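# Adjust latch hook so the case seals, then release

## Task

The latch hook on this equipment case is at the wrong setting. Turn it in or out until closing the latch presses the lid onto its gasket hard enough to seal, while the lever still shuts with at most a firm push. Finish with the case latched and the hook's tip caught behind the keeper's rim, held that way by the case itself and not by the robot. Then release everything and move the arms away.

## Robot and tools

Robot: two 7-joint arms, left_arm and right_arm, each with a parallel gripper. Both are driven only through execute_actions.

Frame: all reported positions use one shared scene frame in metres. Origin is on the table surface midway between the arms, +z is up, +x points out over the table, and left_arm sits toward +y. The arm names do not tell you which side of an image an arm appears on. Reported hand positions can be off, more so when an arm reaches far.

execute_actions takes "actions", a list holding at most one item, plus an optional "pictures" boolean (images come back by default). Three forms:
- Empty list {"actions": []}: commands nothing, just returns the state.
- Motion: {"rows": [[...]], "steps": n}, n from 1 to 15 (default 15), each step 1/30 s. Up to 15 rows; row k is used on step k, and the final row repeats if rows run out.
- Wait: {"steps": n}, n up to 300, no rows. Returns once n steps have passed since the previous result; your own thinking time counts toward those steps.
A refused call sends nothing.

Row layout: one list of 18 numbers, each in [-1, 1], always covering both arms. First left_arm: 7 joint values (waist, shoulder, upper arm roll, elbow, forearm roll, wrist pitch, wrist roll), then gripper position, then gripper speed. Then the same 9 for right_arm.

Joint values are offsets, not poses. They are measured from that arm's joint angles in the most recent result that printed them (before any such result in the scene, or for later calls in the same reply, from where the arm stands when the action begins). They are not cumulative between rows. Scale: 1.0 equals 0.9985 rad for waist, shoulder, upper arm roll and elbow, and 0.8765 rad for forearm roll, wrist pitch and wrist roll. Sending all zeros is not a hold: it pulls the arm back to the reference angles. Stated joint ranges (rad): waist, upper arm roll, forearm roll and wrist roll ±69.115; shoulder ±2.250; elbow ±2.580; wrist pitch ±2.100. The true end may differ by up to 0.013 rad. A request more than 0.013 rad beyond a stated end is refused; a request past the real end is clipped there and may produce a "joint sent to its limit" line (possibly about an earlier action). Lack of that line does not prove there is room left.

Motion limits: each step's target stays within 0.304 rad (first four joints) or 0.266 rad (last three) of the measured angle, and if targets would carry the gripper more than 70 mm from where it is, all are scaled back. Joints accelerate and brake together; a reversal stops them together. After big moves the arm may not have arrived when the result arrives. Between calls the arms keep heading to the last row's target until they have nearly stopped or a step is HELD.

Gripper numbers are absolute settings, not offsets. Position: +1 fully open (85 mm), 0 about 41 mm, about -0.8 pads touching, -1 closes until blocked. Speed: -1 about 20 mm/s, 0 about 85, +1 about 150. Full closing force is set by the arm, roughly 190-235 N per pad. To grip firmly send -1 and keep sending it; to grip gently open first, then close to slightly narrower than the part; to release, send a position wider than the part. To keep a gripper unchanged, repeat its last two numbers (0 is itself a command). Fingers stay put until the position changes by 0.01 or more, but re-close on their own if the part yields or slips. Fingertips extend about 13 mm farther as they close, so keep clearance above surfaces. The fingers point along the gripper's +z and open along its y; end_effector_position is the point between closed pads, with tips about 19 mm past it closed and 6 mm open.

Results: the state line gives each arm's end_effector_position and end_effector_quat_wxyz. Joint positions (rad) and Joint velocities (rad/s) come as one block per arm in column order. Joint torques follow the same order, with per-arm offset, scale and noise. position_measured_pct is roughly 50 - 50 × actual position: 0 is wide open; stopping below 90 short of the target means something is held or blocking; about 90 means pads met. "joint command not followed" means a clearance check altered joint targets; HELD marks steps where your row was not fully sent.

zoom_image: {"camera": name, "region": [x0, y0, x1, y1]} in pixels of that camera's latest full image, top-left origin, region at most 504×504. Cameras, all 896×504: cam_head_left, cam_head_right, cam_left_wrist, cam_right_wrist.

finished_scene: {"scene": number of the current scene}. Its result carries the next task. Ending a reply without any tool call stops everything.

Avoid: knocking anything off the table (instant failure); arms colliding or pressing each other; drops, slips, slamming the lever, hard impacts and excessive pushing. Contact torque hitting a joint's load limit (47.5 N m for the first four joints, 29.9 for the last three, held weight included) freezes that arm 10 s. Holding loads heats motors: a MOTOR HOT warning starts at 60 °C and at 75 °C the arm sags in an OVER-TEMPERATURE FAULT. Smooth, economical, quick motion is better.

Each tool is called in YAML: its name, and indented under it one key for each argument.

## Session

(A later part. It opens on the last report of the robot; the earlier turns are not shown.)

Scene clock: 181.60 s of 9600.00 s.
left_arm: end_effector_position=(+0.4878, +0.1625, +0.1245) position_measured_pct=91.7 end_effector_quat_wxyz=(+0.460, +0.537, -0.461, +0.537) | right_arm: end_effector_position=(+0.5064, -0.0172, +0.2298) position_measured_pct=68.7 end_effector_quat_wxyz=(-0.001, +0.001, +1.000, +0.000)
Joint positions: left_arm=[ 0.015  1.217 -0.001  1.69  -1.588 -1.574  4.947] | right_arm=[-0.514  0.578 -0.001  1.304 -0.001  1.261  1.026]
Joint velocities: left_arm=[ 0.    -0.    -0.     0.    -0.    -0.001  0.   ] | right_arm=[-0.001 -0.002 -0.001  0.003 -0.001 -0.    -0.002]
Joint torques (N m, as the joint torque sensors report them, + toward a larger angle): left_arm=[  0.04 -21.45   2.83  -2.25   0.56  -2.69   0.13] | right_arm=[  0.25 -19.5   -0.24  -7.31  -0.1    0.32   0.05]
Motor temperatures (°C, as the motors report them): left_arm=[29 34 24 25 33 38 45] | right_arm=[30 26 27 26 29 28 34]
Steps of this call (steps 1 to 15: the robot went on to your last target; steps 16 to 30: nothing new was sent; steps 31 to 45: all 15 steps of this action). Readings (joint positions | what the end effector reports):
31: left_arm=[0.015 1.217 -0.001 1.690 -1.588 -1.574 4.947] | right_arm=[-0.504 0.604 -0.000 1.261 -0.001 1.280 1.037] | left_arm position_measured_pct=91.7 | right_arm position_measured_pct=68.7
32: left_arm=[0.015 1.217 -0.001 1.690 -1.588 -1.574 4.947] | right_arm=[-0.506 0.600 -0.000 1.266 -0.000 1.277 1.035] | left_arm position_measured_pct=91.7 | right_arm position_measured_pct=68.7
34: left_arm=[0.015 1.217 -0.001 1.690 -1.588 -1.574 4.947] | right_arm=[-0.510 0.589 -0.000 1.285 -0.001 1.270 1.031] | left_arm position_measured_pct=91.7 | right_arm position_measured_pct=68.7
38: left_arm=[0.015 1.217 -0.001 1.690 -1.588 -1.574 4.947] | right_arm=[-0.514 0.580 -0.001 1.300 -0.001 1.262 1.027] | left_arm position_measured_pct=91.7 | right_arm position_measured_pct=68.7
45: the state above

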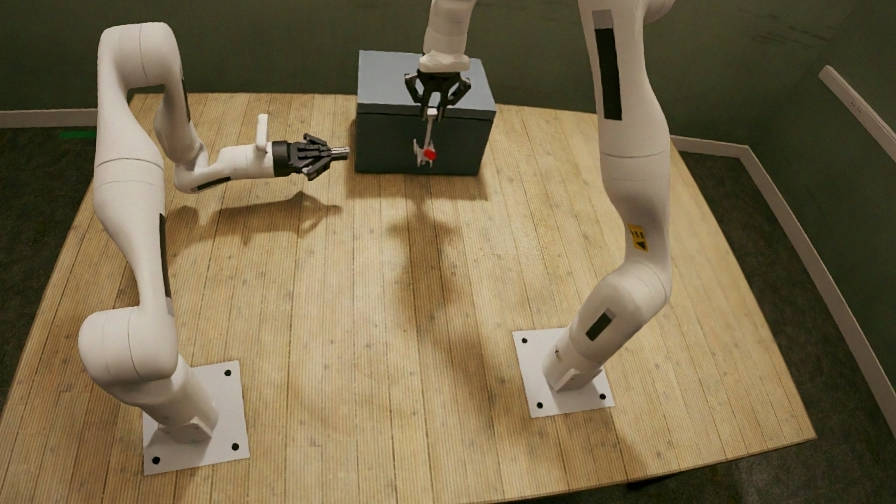

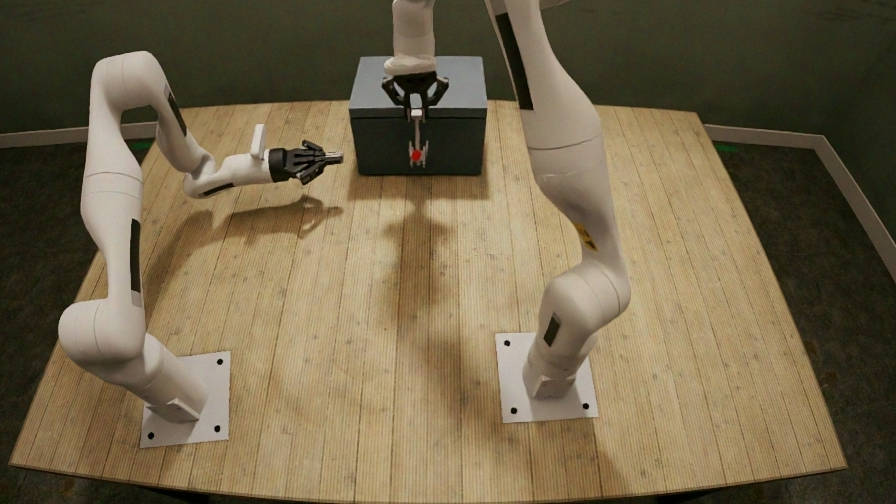

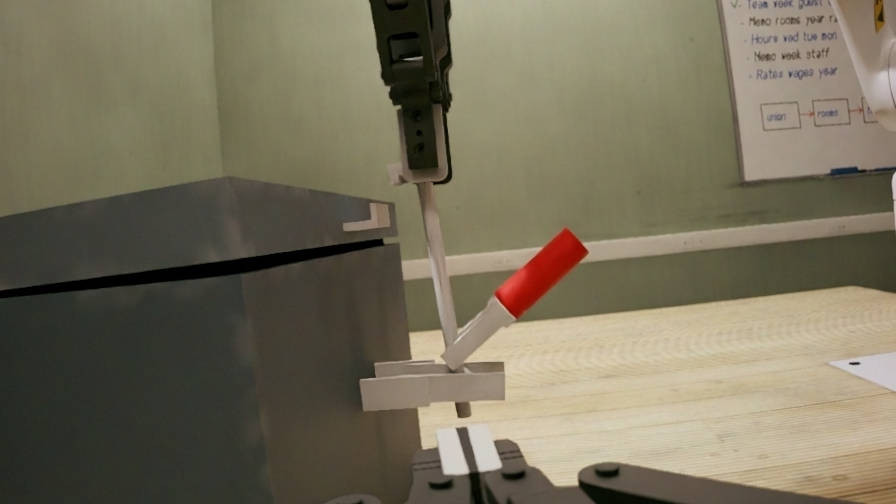

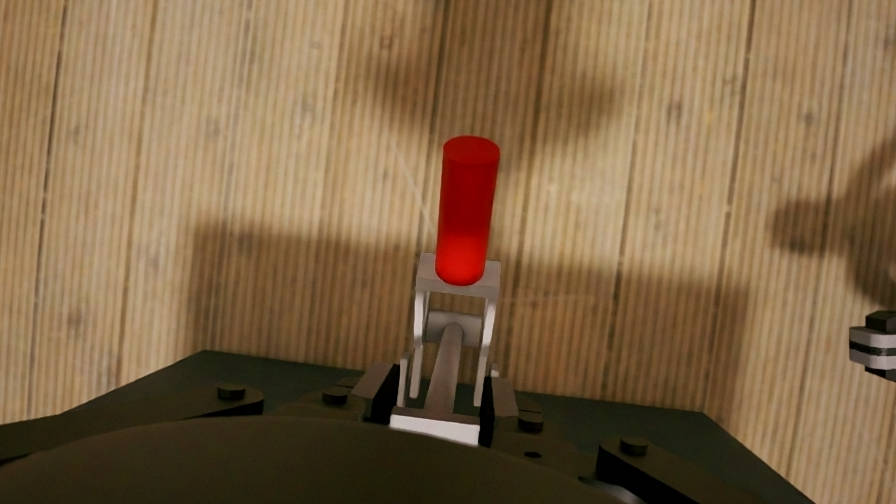

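execute_actions:
  actions:
    - {"rows":[[0,0,0,0,0,0,0,-1,0,-0.002,-0.0045,0,0.008,0,-0.004,-1,-0.40,-0.8]],"steps":15}

Scene clock: 184.30 s of 9600.00 s.
left_arm: end_effector_position=(+0.4878, +0.1625, +0.1245) position_measured_pct=91.7 end_effector_quat_wxyz=(+0.460, +0.537, -0.461, +0.537) | right_arm: end_effector_position=(+0.5039, -0.0162, +0.2300) position_measured_pct=69.0 end_effector_quat_wxyz=(-0.001, +0.249, +0.968, +0.001)
Joint positions: left_arm=[ 0.015  1.217 -0.001  1.69  -1.588 -1.574  4.947] | right_arm=[-0.517  0.573 -0.002  1.311 -0.001  1.258  0.521]
Joint velocities: left_arm=[ 0.001  0.     0.     0.001 -0.     0.    -0.001] | right_arm=[-0.004 -0.002 -0.002  0.003 -0.004  0.001 -1.215]
Joint torques (N m, as the joint torque sensors report them, + toward a larger angle): left_arm=[  0.05 -21.24   3.06  -2.15   0.61  -2.8   -0.08] | right_arm=[  0.7  -19.35   0.84  -8.1    0.27   0.21   0.22]
Motor temperatures (°C, as the motors report them): left_arm=[29 34 24 25 33 38 45] | right_arm=[30 26 27 26 29 28 34]
Steps of this call (steps 1 to 15: the robot went on to your last target; steps 16 to 66: nothing new was sent; steps 67 to 81: all 15 steps of this action). Readings (joint positions | what the end effector reports):
67: left_arm=[0.015 1.217 -0.001 1.690 -1.588 -1.574 4.947] | right_arm=[-0.515 0.578 -0.001 1.304 -0.001 1.261 1.025] | left_arm position_measured_pct=91.7 | right_arm position_measured_pct=68.7
68: left_arm=[0.015 1.217 -0.001 1.690 -1.588 -1.574 4.947] | right_arm=[-0.515 0.577 -0.001 1.304 -0.001 1.261 1.015] | left_arm position_measured_pct=91.7 | right_arm position_measured_pct=68.7
70: left_arm=[0.015 1.217 -0.001 1.690 -1.588 -1.574 4.947] | right_arm=[-0.515 0.577 -0.001 1.306 -0.001 1.260 0.965] | left_arm position_measured_pct=91.7 | right_arm position_measured_pct=69.0
74: left_arm=[0.015 1.217 -0.001 1.690 -1.588 -1.574 4.947] | right_arm=[-0.516 0.575 -0.001 1.309 -0.001 1.259 0.805] | left_arm position_measured_pct=91.7 | right_arm position_measured_pct=69.0
81: the state above

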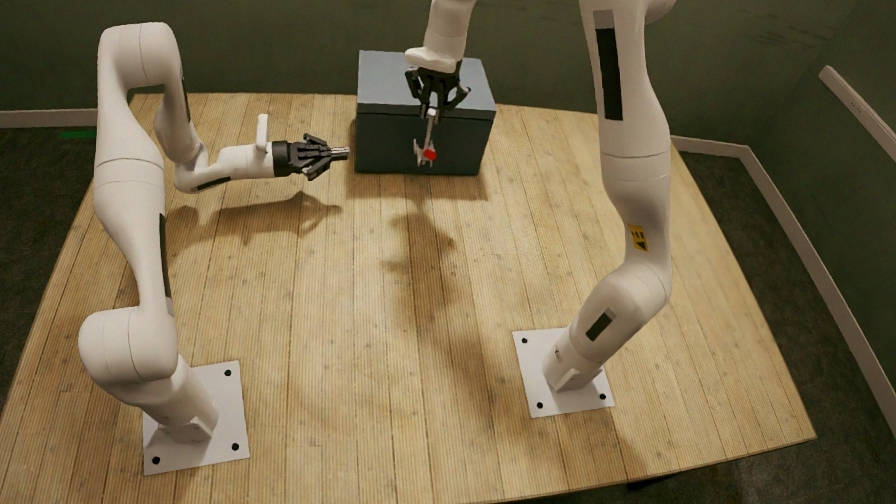

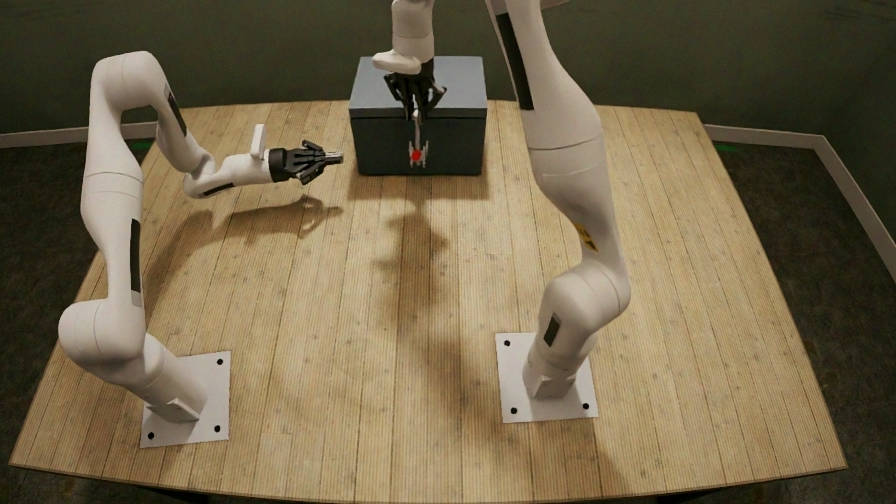

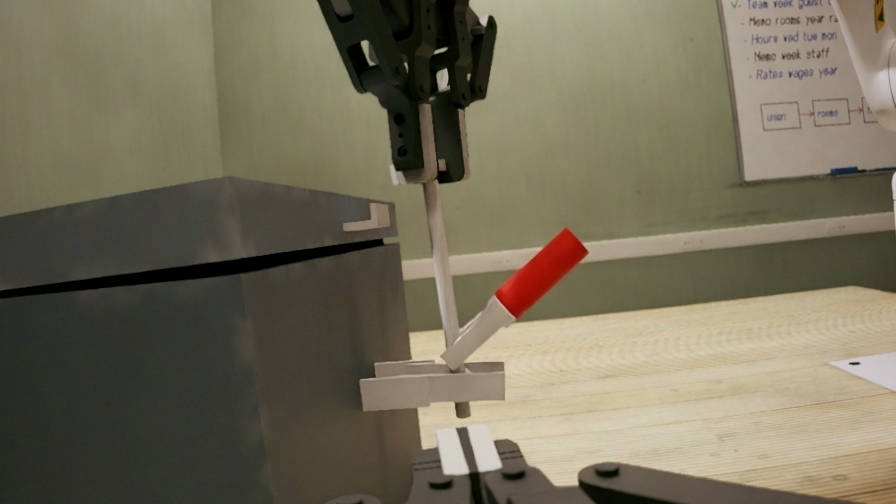

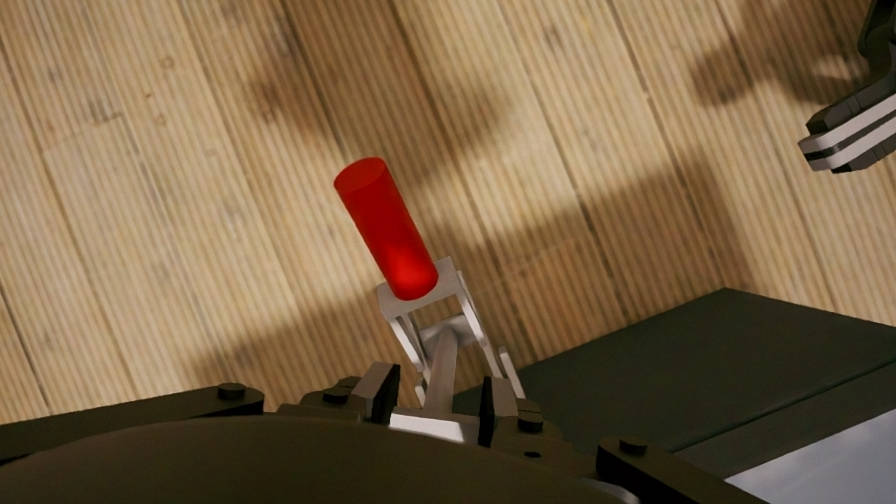

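execute_actions:
  actions:
    - {"rows":[[0,0,0,0,0,0,0,-1,0,0.001,0,0,0,0,0,-1,-0.40,-0.8]],"steps":6}
  pictures: false

execute_actions:
  actions:
    - {"rows":[[0,0,0,0,0,0,0,-1,0,0,0,0,0,0,0,-1,-0.40,-0.8]],"steps":15}
  pictures: false

execute_actions:
  actions:
    - {"rows":[[0,0,0,0,0,0,0,-1,0,0,0,0,0,0,0,-1,-0.40,-0.8]],"steps":15}
  pictures: false

execute_actions:
  actions:
    - {"rows":[[0,0,0,0,0,0,0,-1,0,0,0,0,0,0,0,-1,-0.40,-0.8]],"steps":15}

Scene clock: 186.93 s of 9600.00 s.
left_arm: end_effector_position=(+0.4878, +0.1625, +0.1245) position_measured_pct=91.7 end_effector_quat_wxyz=(+0.460, +0.537, -0.461, +0.537) | right_arm: end_effector_position=(+0.5032, -0.0150, +0.2300) position_measured_pct=69.0 end_effector_quat_wxyz=(-0.002, +0.485, +0.874, +0.001)
Joint positions: left_arm=[ 0.015  1.217 -0.001  1.69  -1.588 -1.574  4.947] | right_arm=[-0.518  0.573 -0.003  1.311 -0.002  1.258  0.01 ]
Joint velocities: left_arm=[-0.001 -0.001 -0.     0.    -0.    -0.001  0.   ] | right_arm=[-0.     0.001 -0.004 -0.001 -0.002 -0.001 -1.209]
Joint torques (N m, as the joint torque sensors report them, + toward a larger angle): left_arm=[  0.28 -21.39   2.95  -2.18   0.62  -2.61   0.11] | right_arm=[  1.51 -20.51   0.95  -7.8    0.52  -0.09  -0.27]
Motor temperatures (°C, as the motors report them): left_arm=[29 34 24 25 33 38 45] | right_arm=[30 26 27 26 29 28 34]
Steps of this call (steps 1 to 30: the robot went on to your last target; steps 31 to 73: nothing new was sent; steps 74 to 79: all 6 steps of this action). Readings (joint positions | what the end effector reports):
74: left_arm=[0.015 1.217 -0.001 1.690 -1.588 -1.574 4.947] | right_arm=[-0.518 0.573 -0.002 1.311 -0.002 1.258 0.148] | left_arm position_measured_pct=91.7 | right_arm position_measured_pct=69.0
75: left_arm=[0.015 1.217 -0.001 1.690 -1.588 -1.574 4.947] | right_arm=[-0.518 0.573 -0.002 1.311 -0.002 1.258 0.139] | left_arm position_measured_pct=91.7 | right_arm position_measured_pct=69.0
77: left_arm=[0.015 1.217 -0.001 1.690 -1.588 -1.574 4.947] | right_arm=[-0.518 0.573 -0.003 1.311 -0.002 1.258 0.088] | left_arm position_measured_pct=91.7 | right_arm position_measured_pct=69.0
79: the state above

Scene clock: 187.43 s of 9600.00 s.
left_arm: end_effector_position=(+0.4878, +0.1625, +0.1245) position_measured_pct=91.7 end_effector_quat_wxyz=(+0.460, +0.537, -0.461, +0.537) | right_arm: end_effector_position=(+0.5032, -0.0142, +0.2300) position_measured_pct=69.0 end_effector_quat_wxyz=(-0.002, +0.725, +0.689, +0.001)
Joint positions: left_arm=[ 0.015  1.217 -0.001  1.69  -1.588 -1.574  4.947] | right_arm=[-0.519  0.574 -0.003  1.311 -0.003  1.257 -0.6  ]
Joint velocities: left_arm=[ 0.    -0.001  0.    -0.     0.     0.001 -0.   ] | right_arm=[ 0.001  0.     0.001  0.001  0.001 -0.002 -1.218]
Joint torques (N m, as the joint torque sensors report them, + toward a larger angle): left_arm=[  0.17 -21.63   3.05  -2.23   0.55  -2.84   0.07] | right_arm=[  0.5  -20.31   0.17  -8.04   0.26   0.48   0.26]
Motor temperatures (°C, as the motors report them): left_arm=[29 34 24 25 33 38 45] | right_arm=[30 26 27 26 29 28 34]
Steps of this call (steps 1 to 15: all 15 steps of this action). Readings (joint positions | what the end effector reports):
1: left_arm=[0.015 1.217 -0.001 1.690 -1.588 -1.574 4.947] | right_arm=[-0.518 0.573 -0.003 1.311 -0.003 1.258 -0.031] | left_arm position_measured_pct=91.7 | right_arm position_measured_pct=69.0
2: left_arm=[0.015 1.217 -0.001 1.690 -1.588 -1.574 4.947] | right_arm=[-0.518 0.573 -0.003 1.311 -0.003 1.258 -0.072] | left_arm position_measured_pct=91.7 | right_arm position_measured_pct=69.0
4: left_arm=[0.015 1.217 -0.001 1.690 -1.588 -1.574 4.947] | right_arm=[-0.518 0.573 -0.003 1.311 -0.003 1.258 -0.153] | left_arm position_measured_pct=91.7 | right_arm position_measured_pct=69.0
8: left_arm=[0.015 1.217 -0.001 1.690 -1.588 -1.574 4.947] | right_arm=[-0.519 0.573 -0.003 1.311 -0.003 1.258 -0.315] | left_arm position_measured_pct=91.7 | right_arm position_measured_pct=69.0
15: the state above

Scene clock: 187.93 s of 9600.00 s.
left_arm: end_effector_position=(+0.4878, +0.1625, +0.1245) position_measured_pct=91.7 end_effector_quat_wxyz=(+0.460, +0.537, -0.461, +0.537) | right_arm: end_effector_position=(+0.5038, -0.0147, +0.2299) position_measured_pct=69.0 end_effector_quat_wxyz=(-0.002, +0.898, +0.439, +0.000)
Joint positions: left_arm=[ 0.015  1.217 -0.001  1.69  -1.588 -1.574  4.947] | right_arm=[-0.519  0.574 -0.003  1.31  -0.002  1.256 -1.21 ]
Joint velocities: left_arm=[-0.     0.    -0.     0.    -0.    -0.001  0.001] | right_arm=[ 0.002 -0.001 -0.     0.     0.003  0.001 -1.219]
Joint torques (N m, as the joint torque sensors report them, + toward a larger angle): left_arm=[  0.28 -21.64   2.79  -1.97   0.73  -2.84   0.  ] | right_arm=[ -0.46 -19.96  -1.07  -7.69  -0.42   0.23   0.37]
Motor temperatures (°C, as the motors report them): left_arm=[29 34 24 25 33 38 45] | right_arm=[30 26 27 26 29 28 34]
Steps of this call (steps 1 to 15: all 15 steps of this action). Readings (joint positions | what the end effector reports):
1: left_arm=[0.015 1.217 -0.001 1.690 -1.588 -1.574 4.947] | right_arm=[-0.519 0.574 -0.003 1.311 -0.003 1.257 -0.640] | left_arm position_measured_pct=91.7 | right_arm position_measured_pct=69.0
2: left_arm=[0.015 1.217 -0.001 1.690 -1.588 -1.574 4.947] | right_arm=[-0.519 0.574 -0.003 1.311 -0.003 1.257 -0.681] | left_arm position_measured_pct=91.7 | right_arm position_measured_pct=69.0
4: left_arm=[0.015 1.217 -0.001 1.690 -1.588 -1.574 4.947] | right_arm=[-0.519 0.574 -0.003 1.311 -0.003 1.257 -0.762] | left_arm position_measured_pct=91.7 | right_arm position_measured_pct=69.0
8: left_arm=[0.015 1.217 -0.001 1.690 -1.588 -1.574 4.947] | right_arm=[-0.519 0.574 -0.003 1.310 -0.002 1.256 -0.925] | left_arm position_measured_pct=91.7 | right_arm position_measured_pct=69.0
15: the state above

Scene clock: 188.43 s of 9600.00 s.
left_arm: end_effector_position=(+0.4878, +0.1625, +0.1245) position_measured_pct=91.7 end_effector_quat_wxyz=(+0.460, +0.537, -0.461, +0.537) | right_arm: end_effector_position=(+0.5043, -0.0161, +0.2297) position_measured_pct=69.0 end_effector_quat_wxyz=(-0.001, +0.989, +0.149, -0.000)
Joint positions: left_arm=[ 0.015  1.217 -0.001  1.69  -1.588 -1.574  4.947] | right_arm=[-0.518  0.574 -0.002  1.311 -0.001  1.257 -1.819]
Joint velocities: left_arm=[ 0.    -0.     0.     0.001 -0.     0.     0.   ] | right_arm=[ 0.003  0.     0.001  0.     0.002  0.002 -1.219]
Joint torques (N m, as the joint torque sensors report them, + toward a larger angle): left_arm=[  0.16 -21.52   2.93  -2.13   0.52  -2.77  -0.02] | right_arm=[ -0.99 -19.62  -1.59  -8.52  -0.58  -0.58  -0.12]
Motor temperatures (°C, as the motors report them): left_arm=[29 34 24 25 33 38 45] | right_arm=[30 26 27 26 29 28 34]
Steps of this call (steps 1 to 15: all 15 steps of this action). Readings (joint positions | what the end effector reports):
1: left_arm=[0.015 1.217 -0.001 1.690 -1.588 -1.574 4.947] | right_arm=[-0.519 0.574 -0.003 1.310 -0.002 1.256 -1.250] | left_arm position_measured_pct=91.7 | right_arm position_measured_pct=69.0
2: left_arm=[0.015 1.217 -0.001 1.690 -1.588 -1.574 4.947] | right_arm=[-0.518 0.574 -0.003 1.310 -0.002 1.256 -1.291] | left_arm position_measured_pct=91.7 | right_arm position_measured_pct=69.0
4: left_arm=[0.015 1.217 -0.001 1.690 -1.588 -1.574 4.947] | right_arm=[-0.518 0.574 -0.002 1.310 -0.001 1.256 -1.372] | left_arm position_measured_pct=91.7 | right_arm position_measured_pct=69.0
8: left_arm=[0.015 1.217 -0.001 1.690 -1.588 -1.574 4.947] | right_arm=[-0.518 0.574 -0.002 1.310 -0.001 1.256 -1.535] | left_arm position_measured_pct=91.7 | right_arm position_measured_pct=69.0
15: the state above

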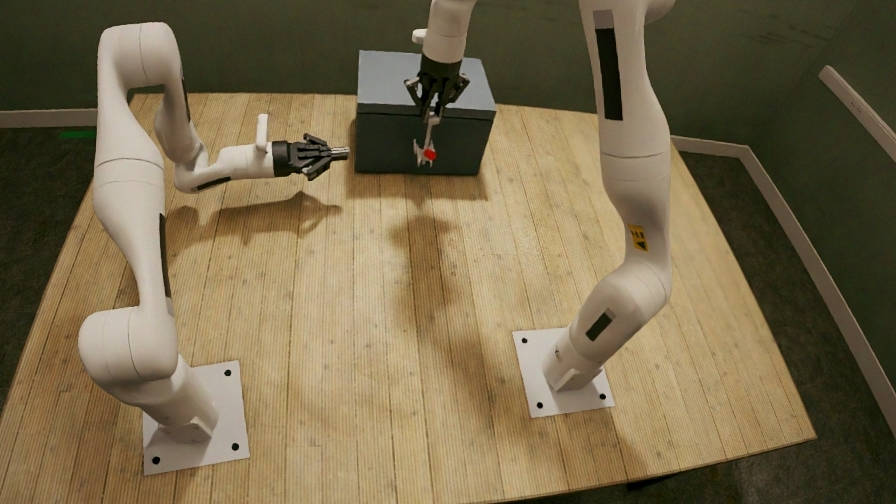

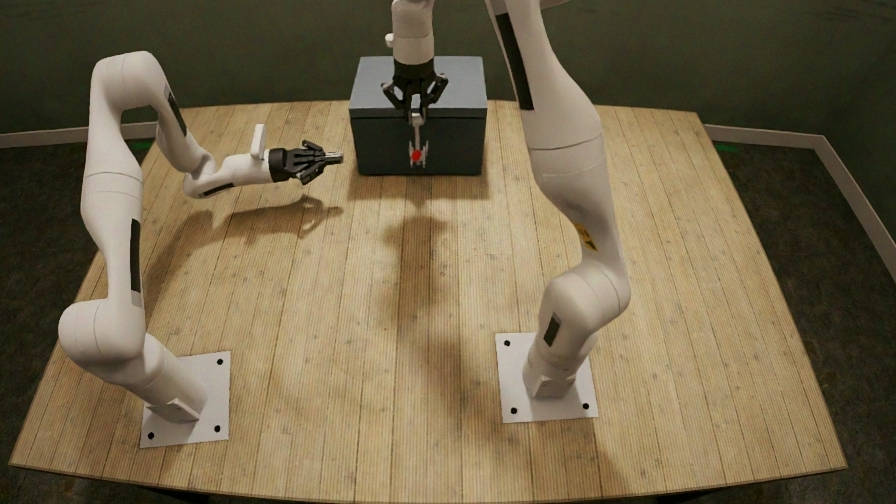

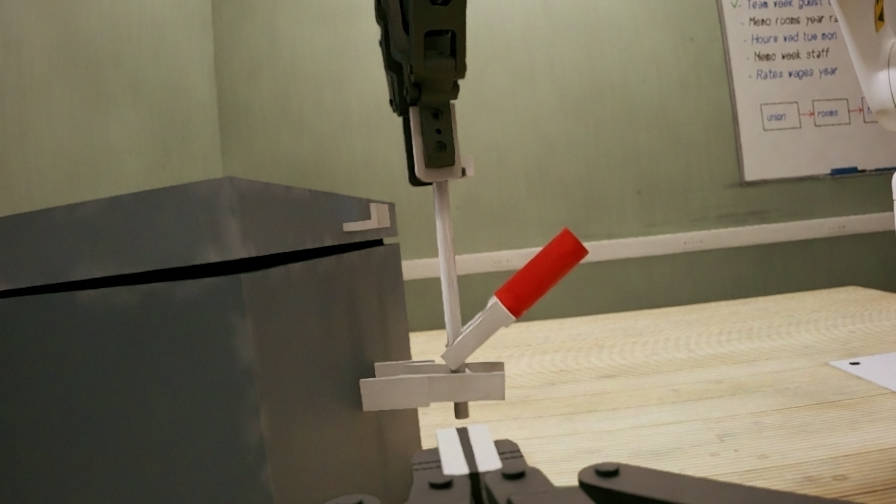

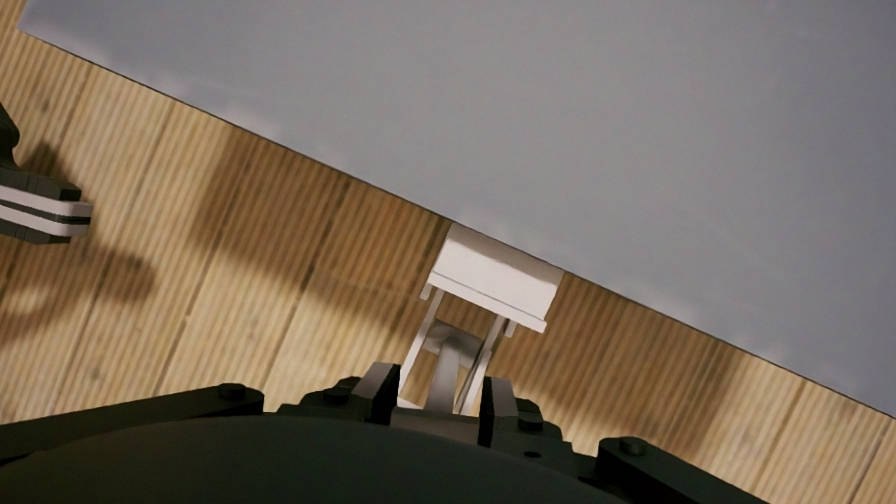

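execute_actions:
  actions:
    - {"rows":[[0,0,0,0,0,0,0,-1,0,0,0,0,0,0,0,-1,-0.40,-0.8]],"steps":6}
  pictures: false

execute_actions:
  actions:
    - {"rows":[[0,0,0,0,0,0,0,-1,0,0,0,0,0,0,0,-1,-0.40,-0.8]],"steps":15}
  pictures: false

execute_actions:
  actions:
    - {"rows":[[0,0,0,0,0,0,0,-1,0,0,0,0,0,0,0,-1,-0.40,-0.8]],"steps":15}
  pictures: false

execute_actions:
  actions:
    - {"rows":[[0,0,0,0,0,0,0,-1,0,0,0,0,0,0,0,-1,-0.40,-0.8]],"steps":15}
  pictures: false

execute_actions:
  actions:
    - {"rows":[[0,0,0,0,0,0,0,-1,0,0,0,0,0,0,0,-1,-0.40,-0.8]],"steps":15}
  pictures: false

execute_actions:
  actions:
    - {"rows":[[0,0,0,0,0,0,0,-1,0,0,0,0,0,0,0,-0.677,-0.40,-0.8]],"steps":15}
  pictures: false

execute_actions:
  actions:
    - {"steps":8}

Scene clock: 191.13 s of 9600.00 s.
left_arm: end_effector_position=(+0.4878, +0.1625, +0.1245) position_measured_pct=91.7 end_effector_quat_wxyz=(+0.460, +0.537, -0.461, +0.537) | right_arm: end_effector_position=(+0.5043, -0.0172, +0.2296) position_measured_pct=69.0 end_effector_quat_wxyz=(+0.000, +0.998, -0.055, -0.001)
Joint positions: left_arm=[ 0.015  1.217 -0.001  1.69  -1.588 -1.574  4.947] | right_arm=[-0.517  0.574 -0.001  1.311  0.     1.258 -2.226]
Joint velocities: left_arm=[ 0.    -0.001 -0.     0.    -0.    -0.001 -0.001] | right_arm=[ 0.002 -0.001  0.001  0.001  0.002  0.003 -1.208]
Joint torques (N m, as the joint torque sensors report them, + toward a larger angle): left_arm=[  0.23 -21.54   2.7   -2.2    0.82  -2.59  -0.11] | right_arm=[ -0.98 -19.67  -0.97  -8.7   -0.65  -0.66   0.15]
Motor temperatures (°C, as the motors report them): left_arm=[29 34 24 25 33 38 45] | right_arm=[30 26 27 26 29 28 34]
Steps of this call (steps 1 to 30: the robot went on to your last target; steps 31 to 75: nothing new was sent; steps 76 to 81: all 6 steps of this action). Readings (joint positions | what the end effector reports):
76: left_arm=[0.015 1.217 -0.001 1.690 -1.588 -1.574 4.947] | right_arm=[-0.517 0.574 -0.001 1.311 -0.000 1.258 -2.088] | left_arm position_measured_pct=91.7 | right_arm position_measured_pct=69.0
77: left_arm=[0.015 1.217 -0.001 1.690 -1.588 -1.574 4.947] | right_arm=[-0.517 0.574 -0.001 1.311 -0.000 1.258 -2.097] | left_arm position_measured_pct=91.7 | right_arm position_measured_pct=69.0
79: left_arm=[0.015 1.217 -0.001 1.690 -1.588 -1.574 4.947] | right_arm=[-0.517 0.574 -0.001 1.311 -0.000 1.258 -2.148] | left_arm position_measured_pct=91.7 | right_arm position_measured_pct=69.0
81: the state above

Scene clock: 191.63 s of 9600.00 s.
left_arm: end_effector_position=(+0.4878, +0.1625, +0.1245) position_measured_pct=91.7 end_effector_quat_wxyz=(+0.460, +0.537, -0.461, +0.537) | right_arm: end_effector_position=(+0.5043, -0.0188, +0.2295) position_measured_pct=69.0 end_effector_quat_wxyz=(+0.002, +0.936, -0.353, -0.001)
Joint positions: left_arm=[ 0.015  1.217 -0.001  1.69  -1.588 -1.574  4.947] | right_arm=[-0.516  0.574  0.     1.312  0.001  1.259 -2.836]
Joint velocities: left_arm=[ 0.001 -0.     0.    -0.001  0.     0.001  0.   ] | right_arm=[ 0.002 -0.     0.002  0.002  0.     0.002 -1.217]
Joint torques (N m, as the joint torque sensors report them, + toward a larger angle): left_arm=[  0.05 -21.59   3.04  -2.26   0.6   -2.78   0.25] | right_arm=[ -1.07 -19.24  -0.89  -8.31  -0.42  -1.07   0.09]
Motor temperatures (°C, as the motors report them): left_arm=[29 34 24 25 33 38 45] | right_arm=[30 26 27 26 29 28 34]
Steps of this call (steps 1 to 15: all 15 steps of this action). Readings (joint positions | what the end effector reports):
1: left_arm=[0.015 1.217 -0.001 1.690 -1.588 -1.574 4.947] | right_arm=[-0.517 0.574 -0.001 1.311 0.000 1.258 -2.267] | left_arm position_measured_pct=91.7 | right_arm position_measured_pct=69.0
2: left_arm=[0.015 1.217 -0.001 1.690 -1.588 -1.574 4.947] | right_arm=[-0.517 0.574 -0.001 1.311 0.000 1.258 -2.308] | left_arm position_measured_pct=91.7 | right_arm position_measured_pct=69.0
4: left_arm=[0.015 1.217 -0.001 1.690 -1.588 -1.574 4.947] | right_arm=[-0.516 0.574 -0.001 1.312 0.000 1.258 -2.389] | left_arm position_measured_pct=91.7 | right_arm position_measured_pct=69.0
8: left_arm=[0.015 1.217 -0.001 1.690 -1.588 -1.574 4.947] | right_arm=[-0.516 0.574 -0.000 1.312 0.001 1.259 -2.551] | left_arm position_measured_pct=91.7 | right_arm position_measured_pct=69.0
15: the state above

Scene clock: 192.13 s of 9600.00 s.
left_arm: end_effector_position=(+0.4878, +0.1625, +0.1245) position_measured_pct=91.7 end_effector_quat_wxyz=(+0.460, +0.537, -0.461, +0.537) | right_arm: end_effector_position=(+0.5037, -0.0198, +0.2294) position_measured_pct=69.0 end_effector_quat_wxyz=(+0.003, +0.786, -0.618, -0.000)
Joint positions: left_arm=[ 0.015  1.217 -0.001  1.69  -1.588 -1.574  4.947] | right_arm=[-0.515  0.573  0.001  1.313  0.001  1.261 -3.446]
Joint velocities: left_arm=[ 0.     0.    -0.     0.    -0.     0.002  0.   ] | right_arm=[ 0.    -0.001  0.001  0.001  0.     0.002 -1.216]
Joint torques (N m, as the joint torque sensors report them, + toward a larger angle): left_arm=[  0.12 -21.41   3.06  -2.1    0.59  -2.98   0.21] | right_arm=[ -0.43 -19.35  -0.57  -9.61  -0.06  -1.28   0.52]
Motor temperatures (°C, as the motors report them): left_arm=[29 34 24 25 33 38 45] | right_arm=[30 26 27 26 29 28 34]
Steps of this call (steps 1 to 15: all 15 steps of this action). Readings (joint positions | what the end effector reports):
1: left_arm=[0.015 1.217 -0.001 1.690 -1.588 -1.574 4.947] | right_arm=[-0.516 0.574 0.000 1.312 0.001 1.259 -2.876] | left_arm position_measured_pct=91.7 | right_arm position_measured_pct=69.0
2: left_arm=[0.015 1.217 -0.001 1.690 -1.588 -1.574 4.947] | right_arm=[-0.516 0.574 0.000 1.312 0.001 1.259 -2.917] | left_arm position_measured_pct=91.7 | right_arm position_measured_pct=69.0
4: left_arm=[0.015 1.217 -0.001 1.690 -1.588 -1.574 4.947] | right_arm=[-0.515 0.573 0.000 1.313 0.001 1.260 -2.998] | left_arm position_measured_pct=91.7 | right_arm position_measured_pct=69.0
8: left_arm=[0.015 1.217 -0.001 1.690 -1.588 -1.574 4.947] | right_arm=[-0.515 0.573 0.000 1.313 0.001 1.260 -3.161] | left_arm position_measured_pct=91.7 | right_arm position_measured_pct=69.0
15: the state above

Scene clock: 192.63 s of 9600.00 s.
left_arm: end_effector_position=(+0.4878, +0.1625, +0.1245) position_measured_pct=91.7 end_effector_quat_wxyz=(+0.460, +0.537, -0.461, +0.537) | right_arm: end_effector_position=(+0.5026, -0.0198, +0.2292) position_measured_pct=69.0 end_effector_quat_wxyz=(-0.004, -0.565, +0.825, -0.000)
Joint positions: left_arm=[ 0.015  1.217 -0.001  1.69  -1.588 -1.574  4.947] | right_arm=[-0.515  0.573  0.     1.314  0.001  1.263 -4.055]
Joint velocities: left_arm=[ 0.  0.  0.  0.  0.  0. -0.] | right_arm=[-0.    -0.     0.001 -0.     0.003 -0.004 -1.217]
Joint torques (N m, as the joint torque sensors report them, + toward a larger angle): left_arm=[  0.46 -21.89   2.92  -2.24   0.71  -2.85  -0.09] | right_arm=[  0.2  -19.55   0.05  -8.77   0.37  -0.49  -0.16]
Motor temperatures (°C, as the motors report them): left_arm=[29 34 24 25 33 38 45] | right_arm=[30 26 27 26 29 28 34]
Steps of this call (steps 1 to 15: all 15 steps of this action). Readings (joint positions | what the end effector reports):
1: left_arm=[0.015 1.217 -0.001 1.690 -1.588 -1.574 4.947] | right_arm=[-0.515 0.573 0.001 1.313 0.001 1.261 -3.486] | left_arm position_measured_pct=91.7 | right_arm position_measured_pct=69.0
2: left_arm=[0.015 1.217 -0.001 1.690 -1.588 -1.574 4.947] | right_arm=[-0.515 0.573 0.001 1.314 0.001 1.261 -3.527] | left_arm position_measured_pct=91.7 | right_arm position_measured_pct=69.0
4: left_arm=[0.015 1.217 -0.001 1.690 -1.588 -1.574 4.947] | right_arm=[-0.515 0.573 0.000 1.314 0.001 1.262 -3.608] | left_arm position_measured_pct=91.7 | right_arm position_measured_pct=69.0
8: left_arm=[0.015 1.217 -0.001 1.690 -1.588 -1.574 4.947] | right_arm=[-0.515 0.573 0.000 1.314 0.001 1.262 -3.771] | left_arm position_measured_pct=91.7 | right_arm position_measured_pct=69.0
15: the state above

Scene clock: 193.13 s of 9600.00 s.
left_arm: end_effector_position=(+0.4878, +0.1625, +0.1245) position_measured_pct=91.7 end_effector_quat_wxyz=(+0.460, +0.537, -0.461, +0.537) | right_arm: end_effector_position=(+0.5017, -0.0188, +0.2291) position_measured_pct=69.0 end_effector_quat_wxyz=(-0.005, -0.292, +0.956, -0.000)
Joint positions: left_arm=[ 0.015  1.217 -0.001  1.69  -1.588 -1.574  4.947] | right_arm=[-0.516  0.573 -0.001  1.315 -0.001  1.263 -4.665]
Joint velocities: left_arm=[0.    0.    0.    0.    0.    0.001 0.001] | right_arm=[-0.002  0.002 -0.001 -0.002 -0.002 -0.002 -1.217]
Joint torques (N m, as the joint torque sensors report them, + toward a larger angle): left_arm=[  0.12 -21.65   3.03  -2.19   0.6   -2.61   0.07] | right_arm=[  1.19 -19.94   0.49  -8.05   0.97  -0.49  -0.43]
Motor temperatures (°C, as the motors report them): left_arm=[29 34 24 25 33 38 45] | right_arm=[30 26 27 26 29 28 34]
Steps of this call (steps 1 to 15: all 15 steps of this action). Readings (joint positions | what the end effector reports):
1: left_arm=[0.015 1.217 -0.001 1.690 -1.588 -1.574 4.947] | right_arm=[-0.515 0.573 0.000 1.314 0.000 1.263 -4.096] | left_arm position_measured_pct=91.7 | right_arm position_measured_pct=69.0
2: left_arm=[0.015 1.217 -0.001 1.690 -1.588 -1.574 4.947] | right_arm=[-0.515 0.573 -0.000 1.314 0.000 1.263 -4.137] | left_arm position_measured_pct=91.7 | right_arm position_measured_pct=69.0
4: left_arm=[0.015 1.217 -0.001 1.690 -1.588 -1.574 4.947] | right_arm=[-0.515 0.573 -0.000 1.315 0.000 1.263 -4.218] | left_arm position_measured_pct=91.7 | right_arm position_measured_pct=69.0
8: left_arm=[0.015 1.217 -0.001 1.690 -1.588 -1.574 4.947] | right_arm=[-0.516 0.573 -0.001 1.315 -0.000 1.263 -4.381] | left_arm position_measured_pct=91.7 | right_arm position_measured_pct=69.0
15: the state above

Scene clock: 193.63 s of 9600.00 s.
left_arm: end_effector_position=(+0.4878, +0.1625, +0.1245) position_measured_pct=91.7 end_effector_quat_wxyz=(+0.460, +0.537, -0.461, +0.537) | right_arm: end_effector_position=(+0.5012, -0.0173, +0.2290) position_measured_pct=69.0 end_effector_quat_wxyz=(-0.005, -0.011, +1.000, -0.001)
Joint positions: left_arm=[ 0.015  1.217 -0.001  1.69  -1.588 -1.574  4.947] | right_arm=[-0.517  0.573 -0.002  1.315 -0.002  1.262 -5.238]
Joint velocities: left_arm=[-0.     0.     0.     0.    -0.     0.001 -0.   ] | right_arm=[-0.002  0.001 -0.001 -0.001 -0.001 -0.001 -0.468]
Joint torques (N m, as the joint torque sensors report them, + toward a larger angle): left_arm=[  0.23 -21.55   2.76  -2.17   0.35  -2.66  -0.07] | right_arm=[  0.32 -19.88   0.43  -7.65   0.71   0.48   0.27]
Motor temperatures (°C, as the motors report them): left_arm=[29 34 24 25 33 38 45] | right_arm=[30 26 27 26 29 28 34]
Steps of this call (steps 1 to 15: all 15 steps of this action). Readings (joint positions | what the end effector reports):
1: left_arm=[0.015 1.217 -0.001 1.690 -1.588 -1.574 4.947] | right_arm=[-0.516 0.573 -0.001 1.315 -0.001 1.263 -4.706] | left_arm position_measured_pct=91.7 | right_arm position_measured_pct=69.0
2: left_arm=[0.015 1.217 -0.001 1.690 -1.588 -1.574 4.947] | right_arm=[-0.516 0.573 -0.001 1.315 -0.001 1.263 -4.747] | left_arm position_measured_pct=91.7 | right_arm position_measured_pct=69.0
4: left_arm=[0.015 1.217 -0.001 1.690 -1.588 -1.574 4.947] | right_arm=[-0.517 0.573 -0.001 1.315 -0.001 1.263 -4.828] | left_arm position_measured_pct=91.7 | right_arm position_measured_pct=69.0
8: left_arm=[0.015 1.217 -0.001 1.690 -1.588 -1.574 4.947] | right_arm=[-0.517 0.573 -0.002 1.315 -0.002 1.263 -4.991] | left_arm position_measured_pct=91.7 | right_arm position_measured_pct=69.0
15: the state above

Scene clock: 193.90 s of 9600.00 s.
left_arm: end_effector_position=(+0.4878, +0.1625, +0.1245) position_measured_pct=91.7 end_effector_quat_wxyz=(+0.460, +0.537, -0.461, +0.537) | right_arm: end_effector_position=(+0.5012, -0.0172, +0.2290) position_measured_pct=69.0 end_effector_quat_wxyz=(-0.005, -0.000, +1.000, -0.001)
Joint positions: left_arm=[ 0.015  1.217 -0.001  1.69  -1.588 -1.574  4.947] | right_arm=[-0.517  0.573 -0.002  1.315 -0.002  1.262 -5.259]
Joint velocities: left_arm=[ 0.001 -0.     0.     0.001  0.001  0.    -0.   ] | right_arm=[ 0.     0.001  0.001  0.     0.    -0.001 -0.004]
Joint torques (N m, as the joint torque sensors report them, + toward a larger angle): left_arm=[  0.15 -21.6    2.97  -1.85   0.55  -2.51  -0.03] | right_arm=[  0.67 -19.96   0.77  -7.4    0.63   0.47  -0.05]
Motor temperatures (°C, as the motors report them): left_arm=[29 34 24 25 33 38 45] | right_arm=[30 26 27 26 29 28 34]
Steps of this call (steps 1 to 8: the robot went on to your last target). Readings (joint positions | what the end effector reports):
1: left_arm=[0.015 1.217 -0.001 1.690 -1.588 -1.574 4.947] | right_arm=[-0.517 0.573 -0.002 1.315 -0.002 1.262 -5.249] | left_arm position_measured_pct=91.7 | right_arm position_measured_pct=69.0
2: left_arm=[0.015 1.217 -0.001 1.690 -1.588 -1.574 4.947] | right_arm=[-0.517 0.573 -0.002 1.315 -0.002 1.262 -5.254] | left_arm position_measured_pct=91.7 | right_arm position_measured_pct=69.0
4: left_arm=[0.015 1.217 -0.001 1.690 -1.588 -1.574 4.947] | right_arm=[-0.517 0.573 -0.002 1.315 -0.002 1.262 -5.257] | left_arm position_measured_pct=91.7 | right_arm position_measured_pct=69.0
8: the state above

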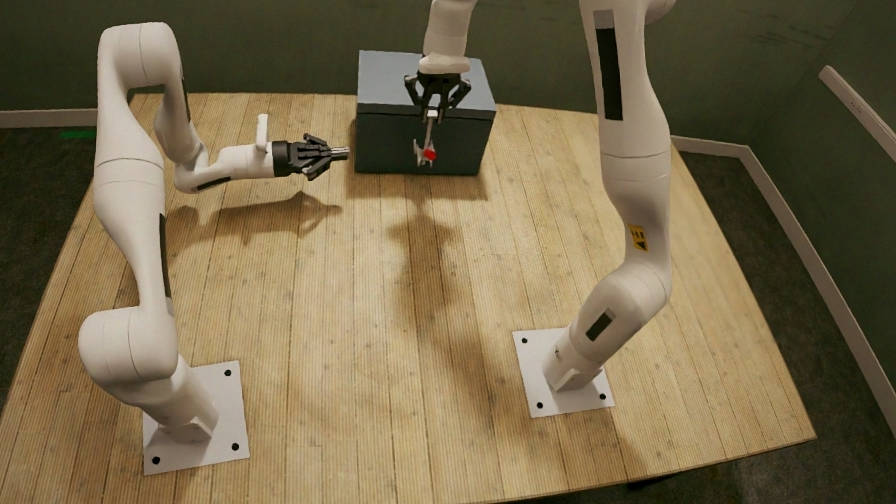

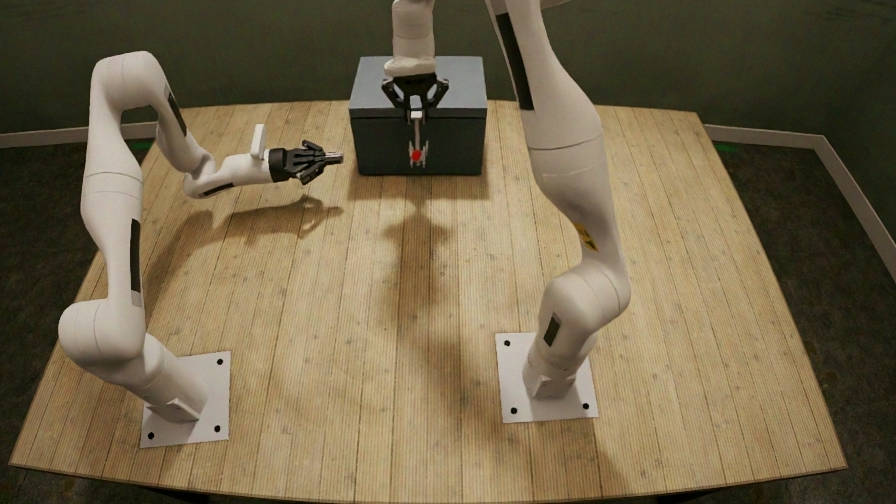

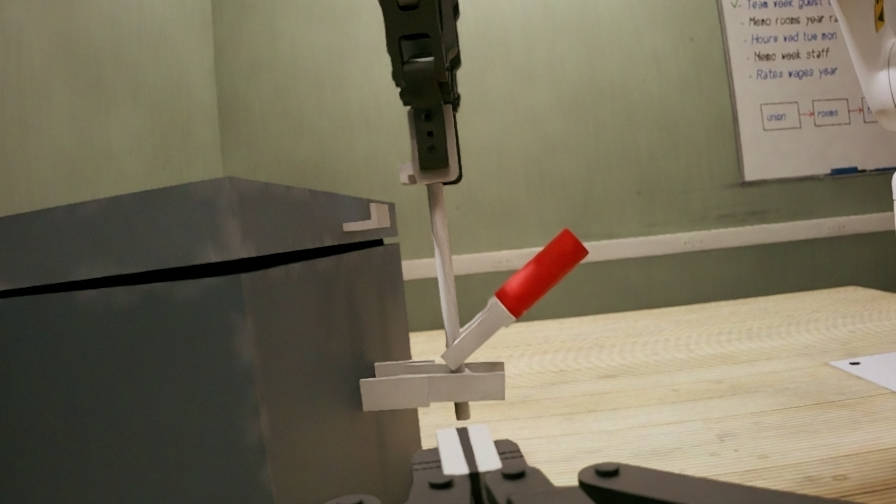

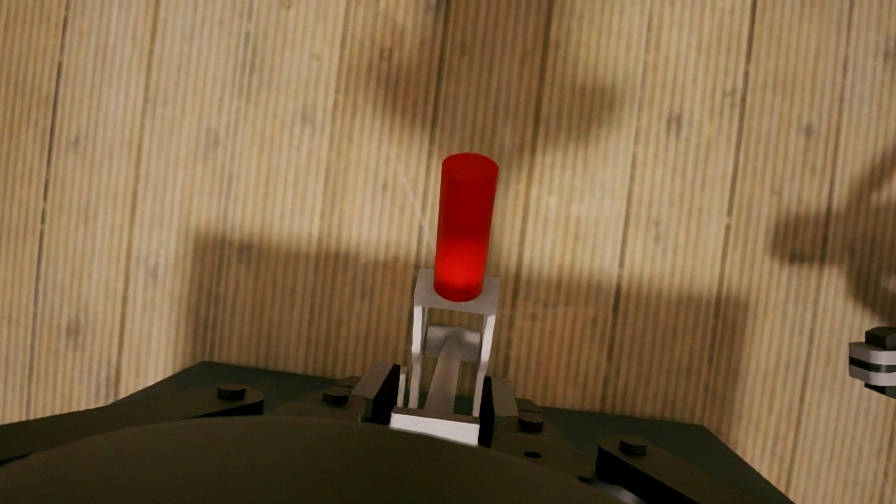

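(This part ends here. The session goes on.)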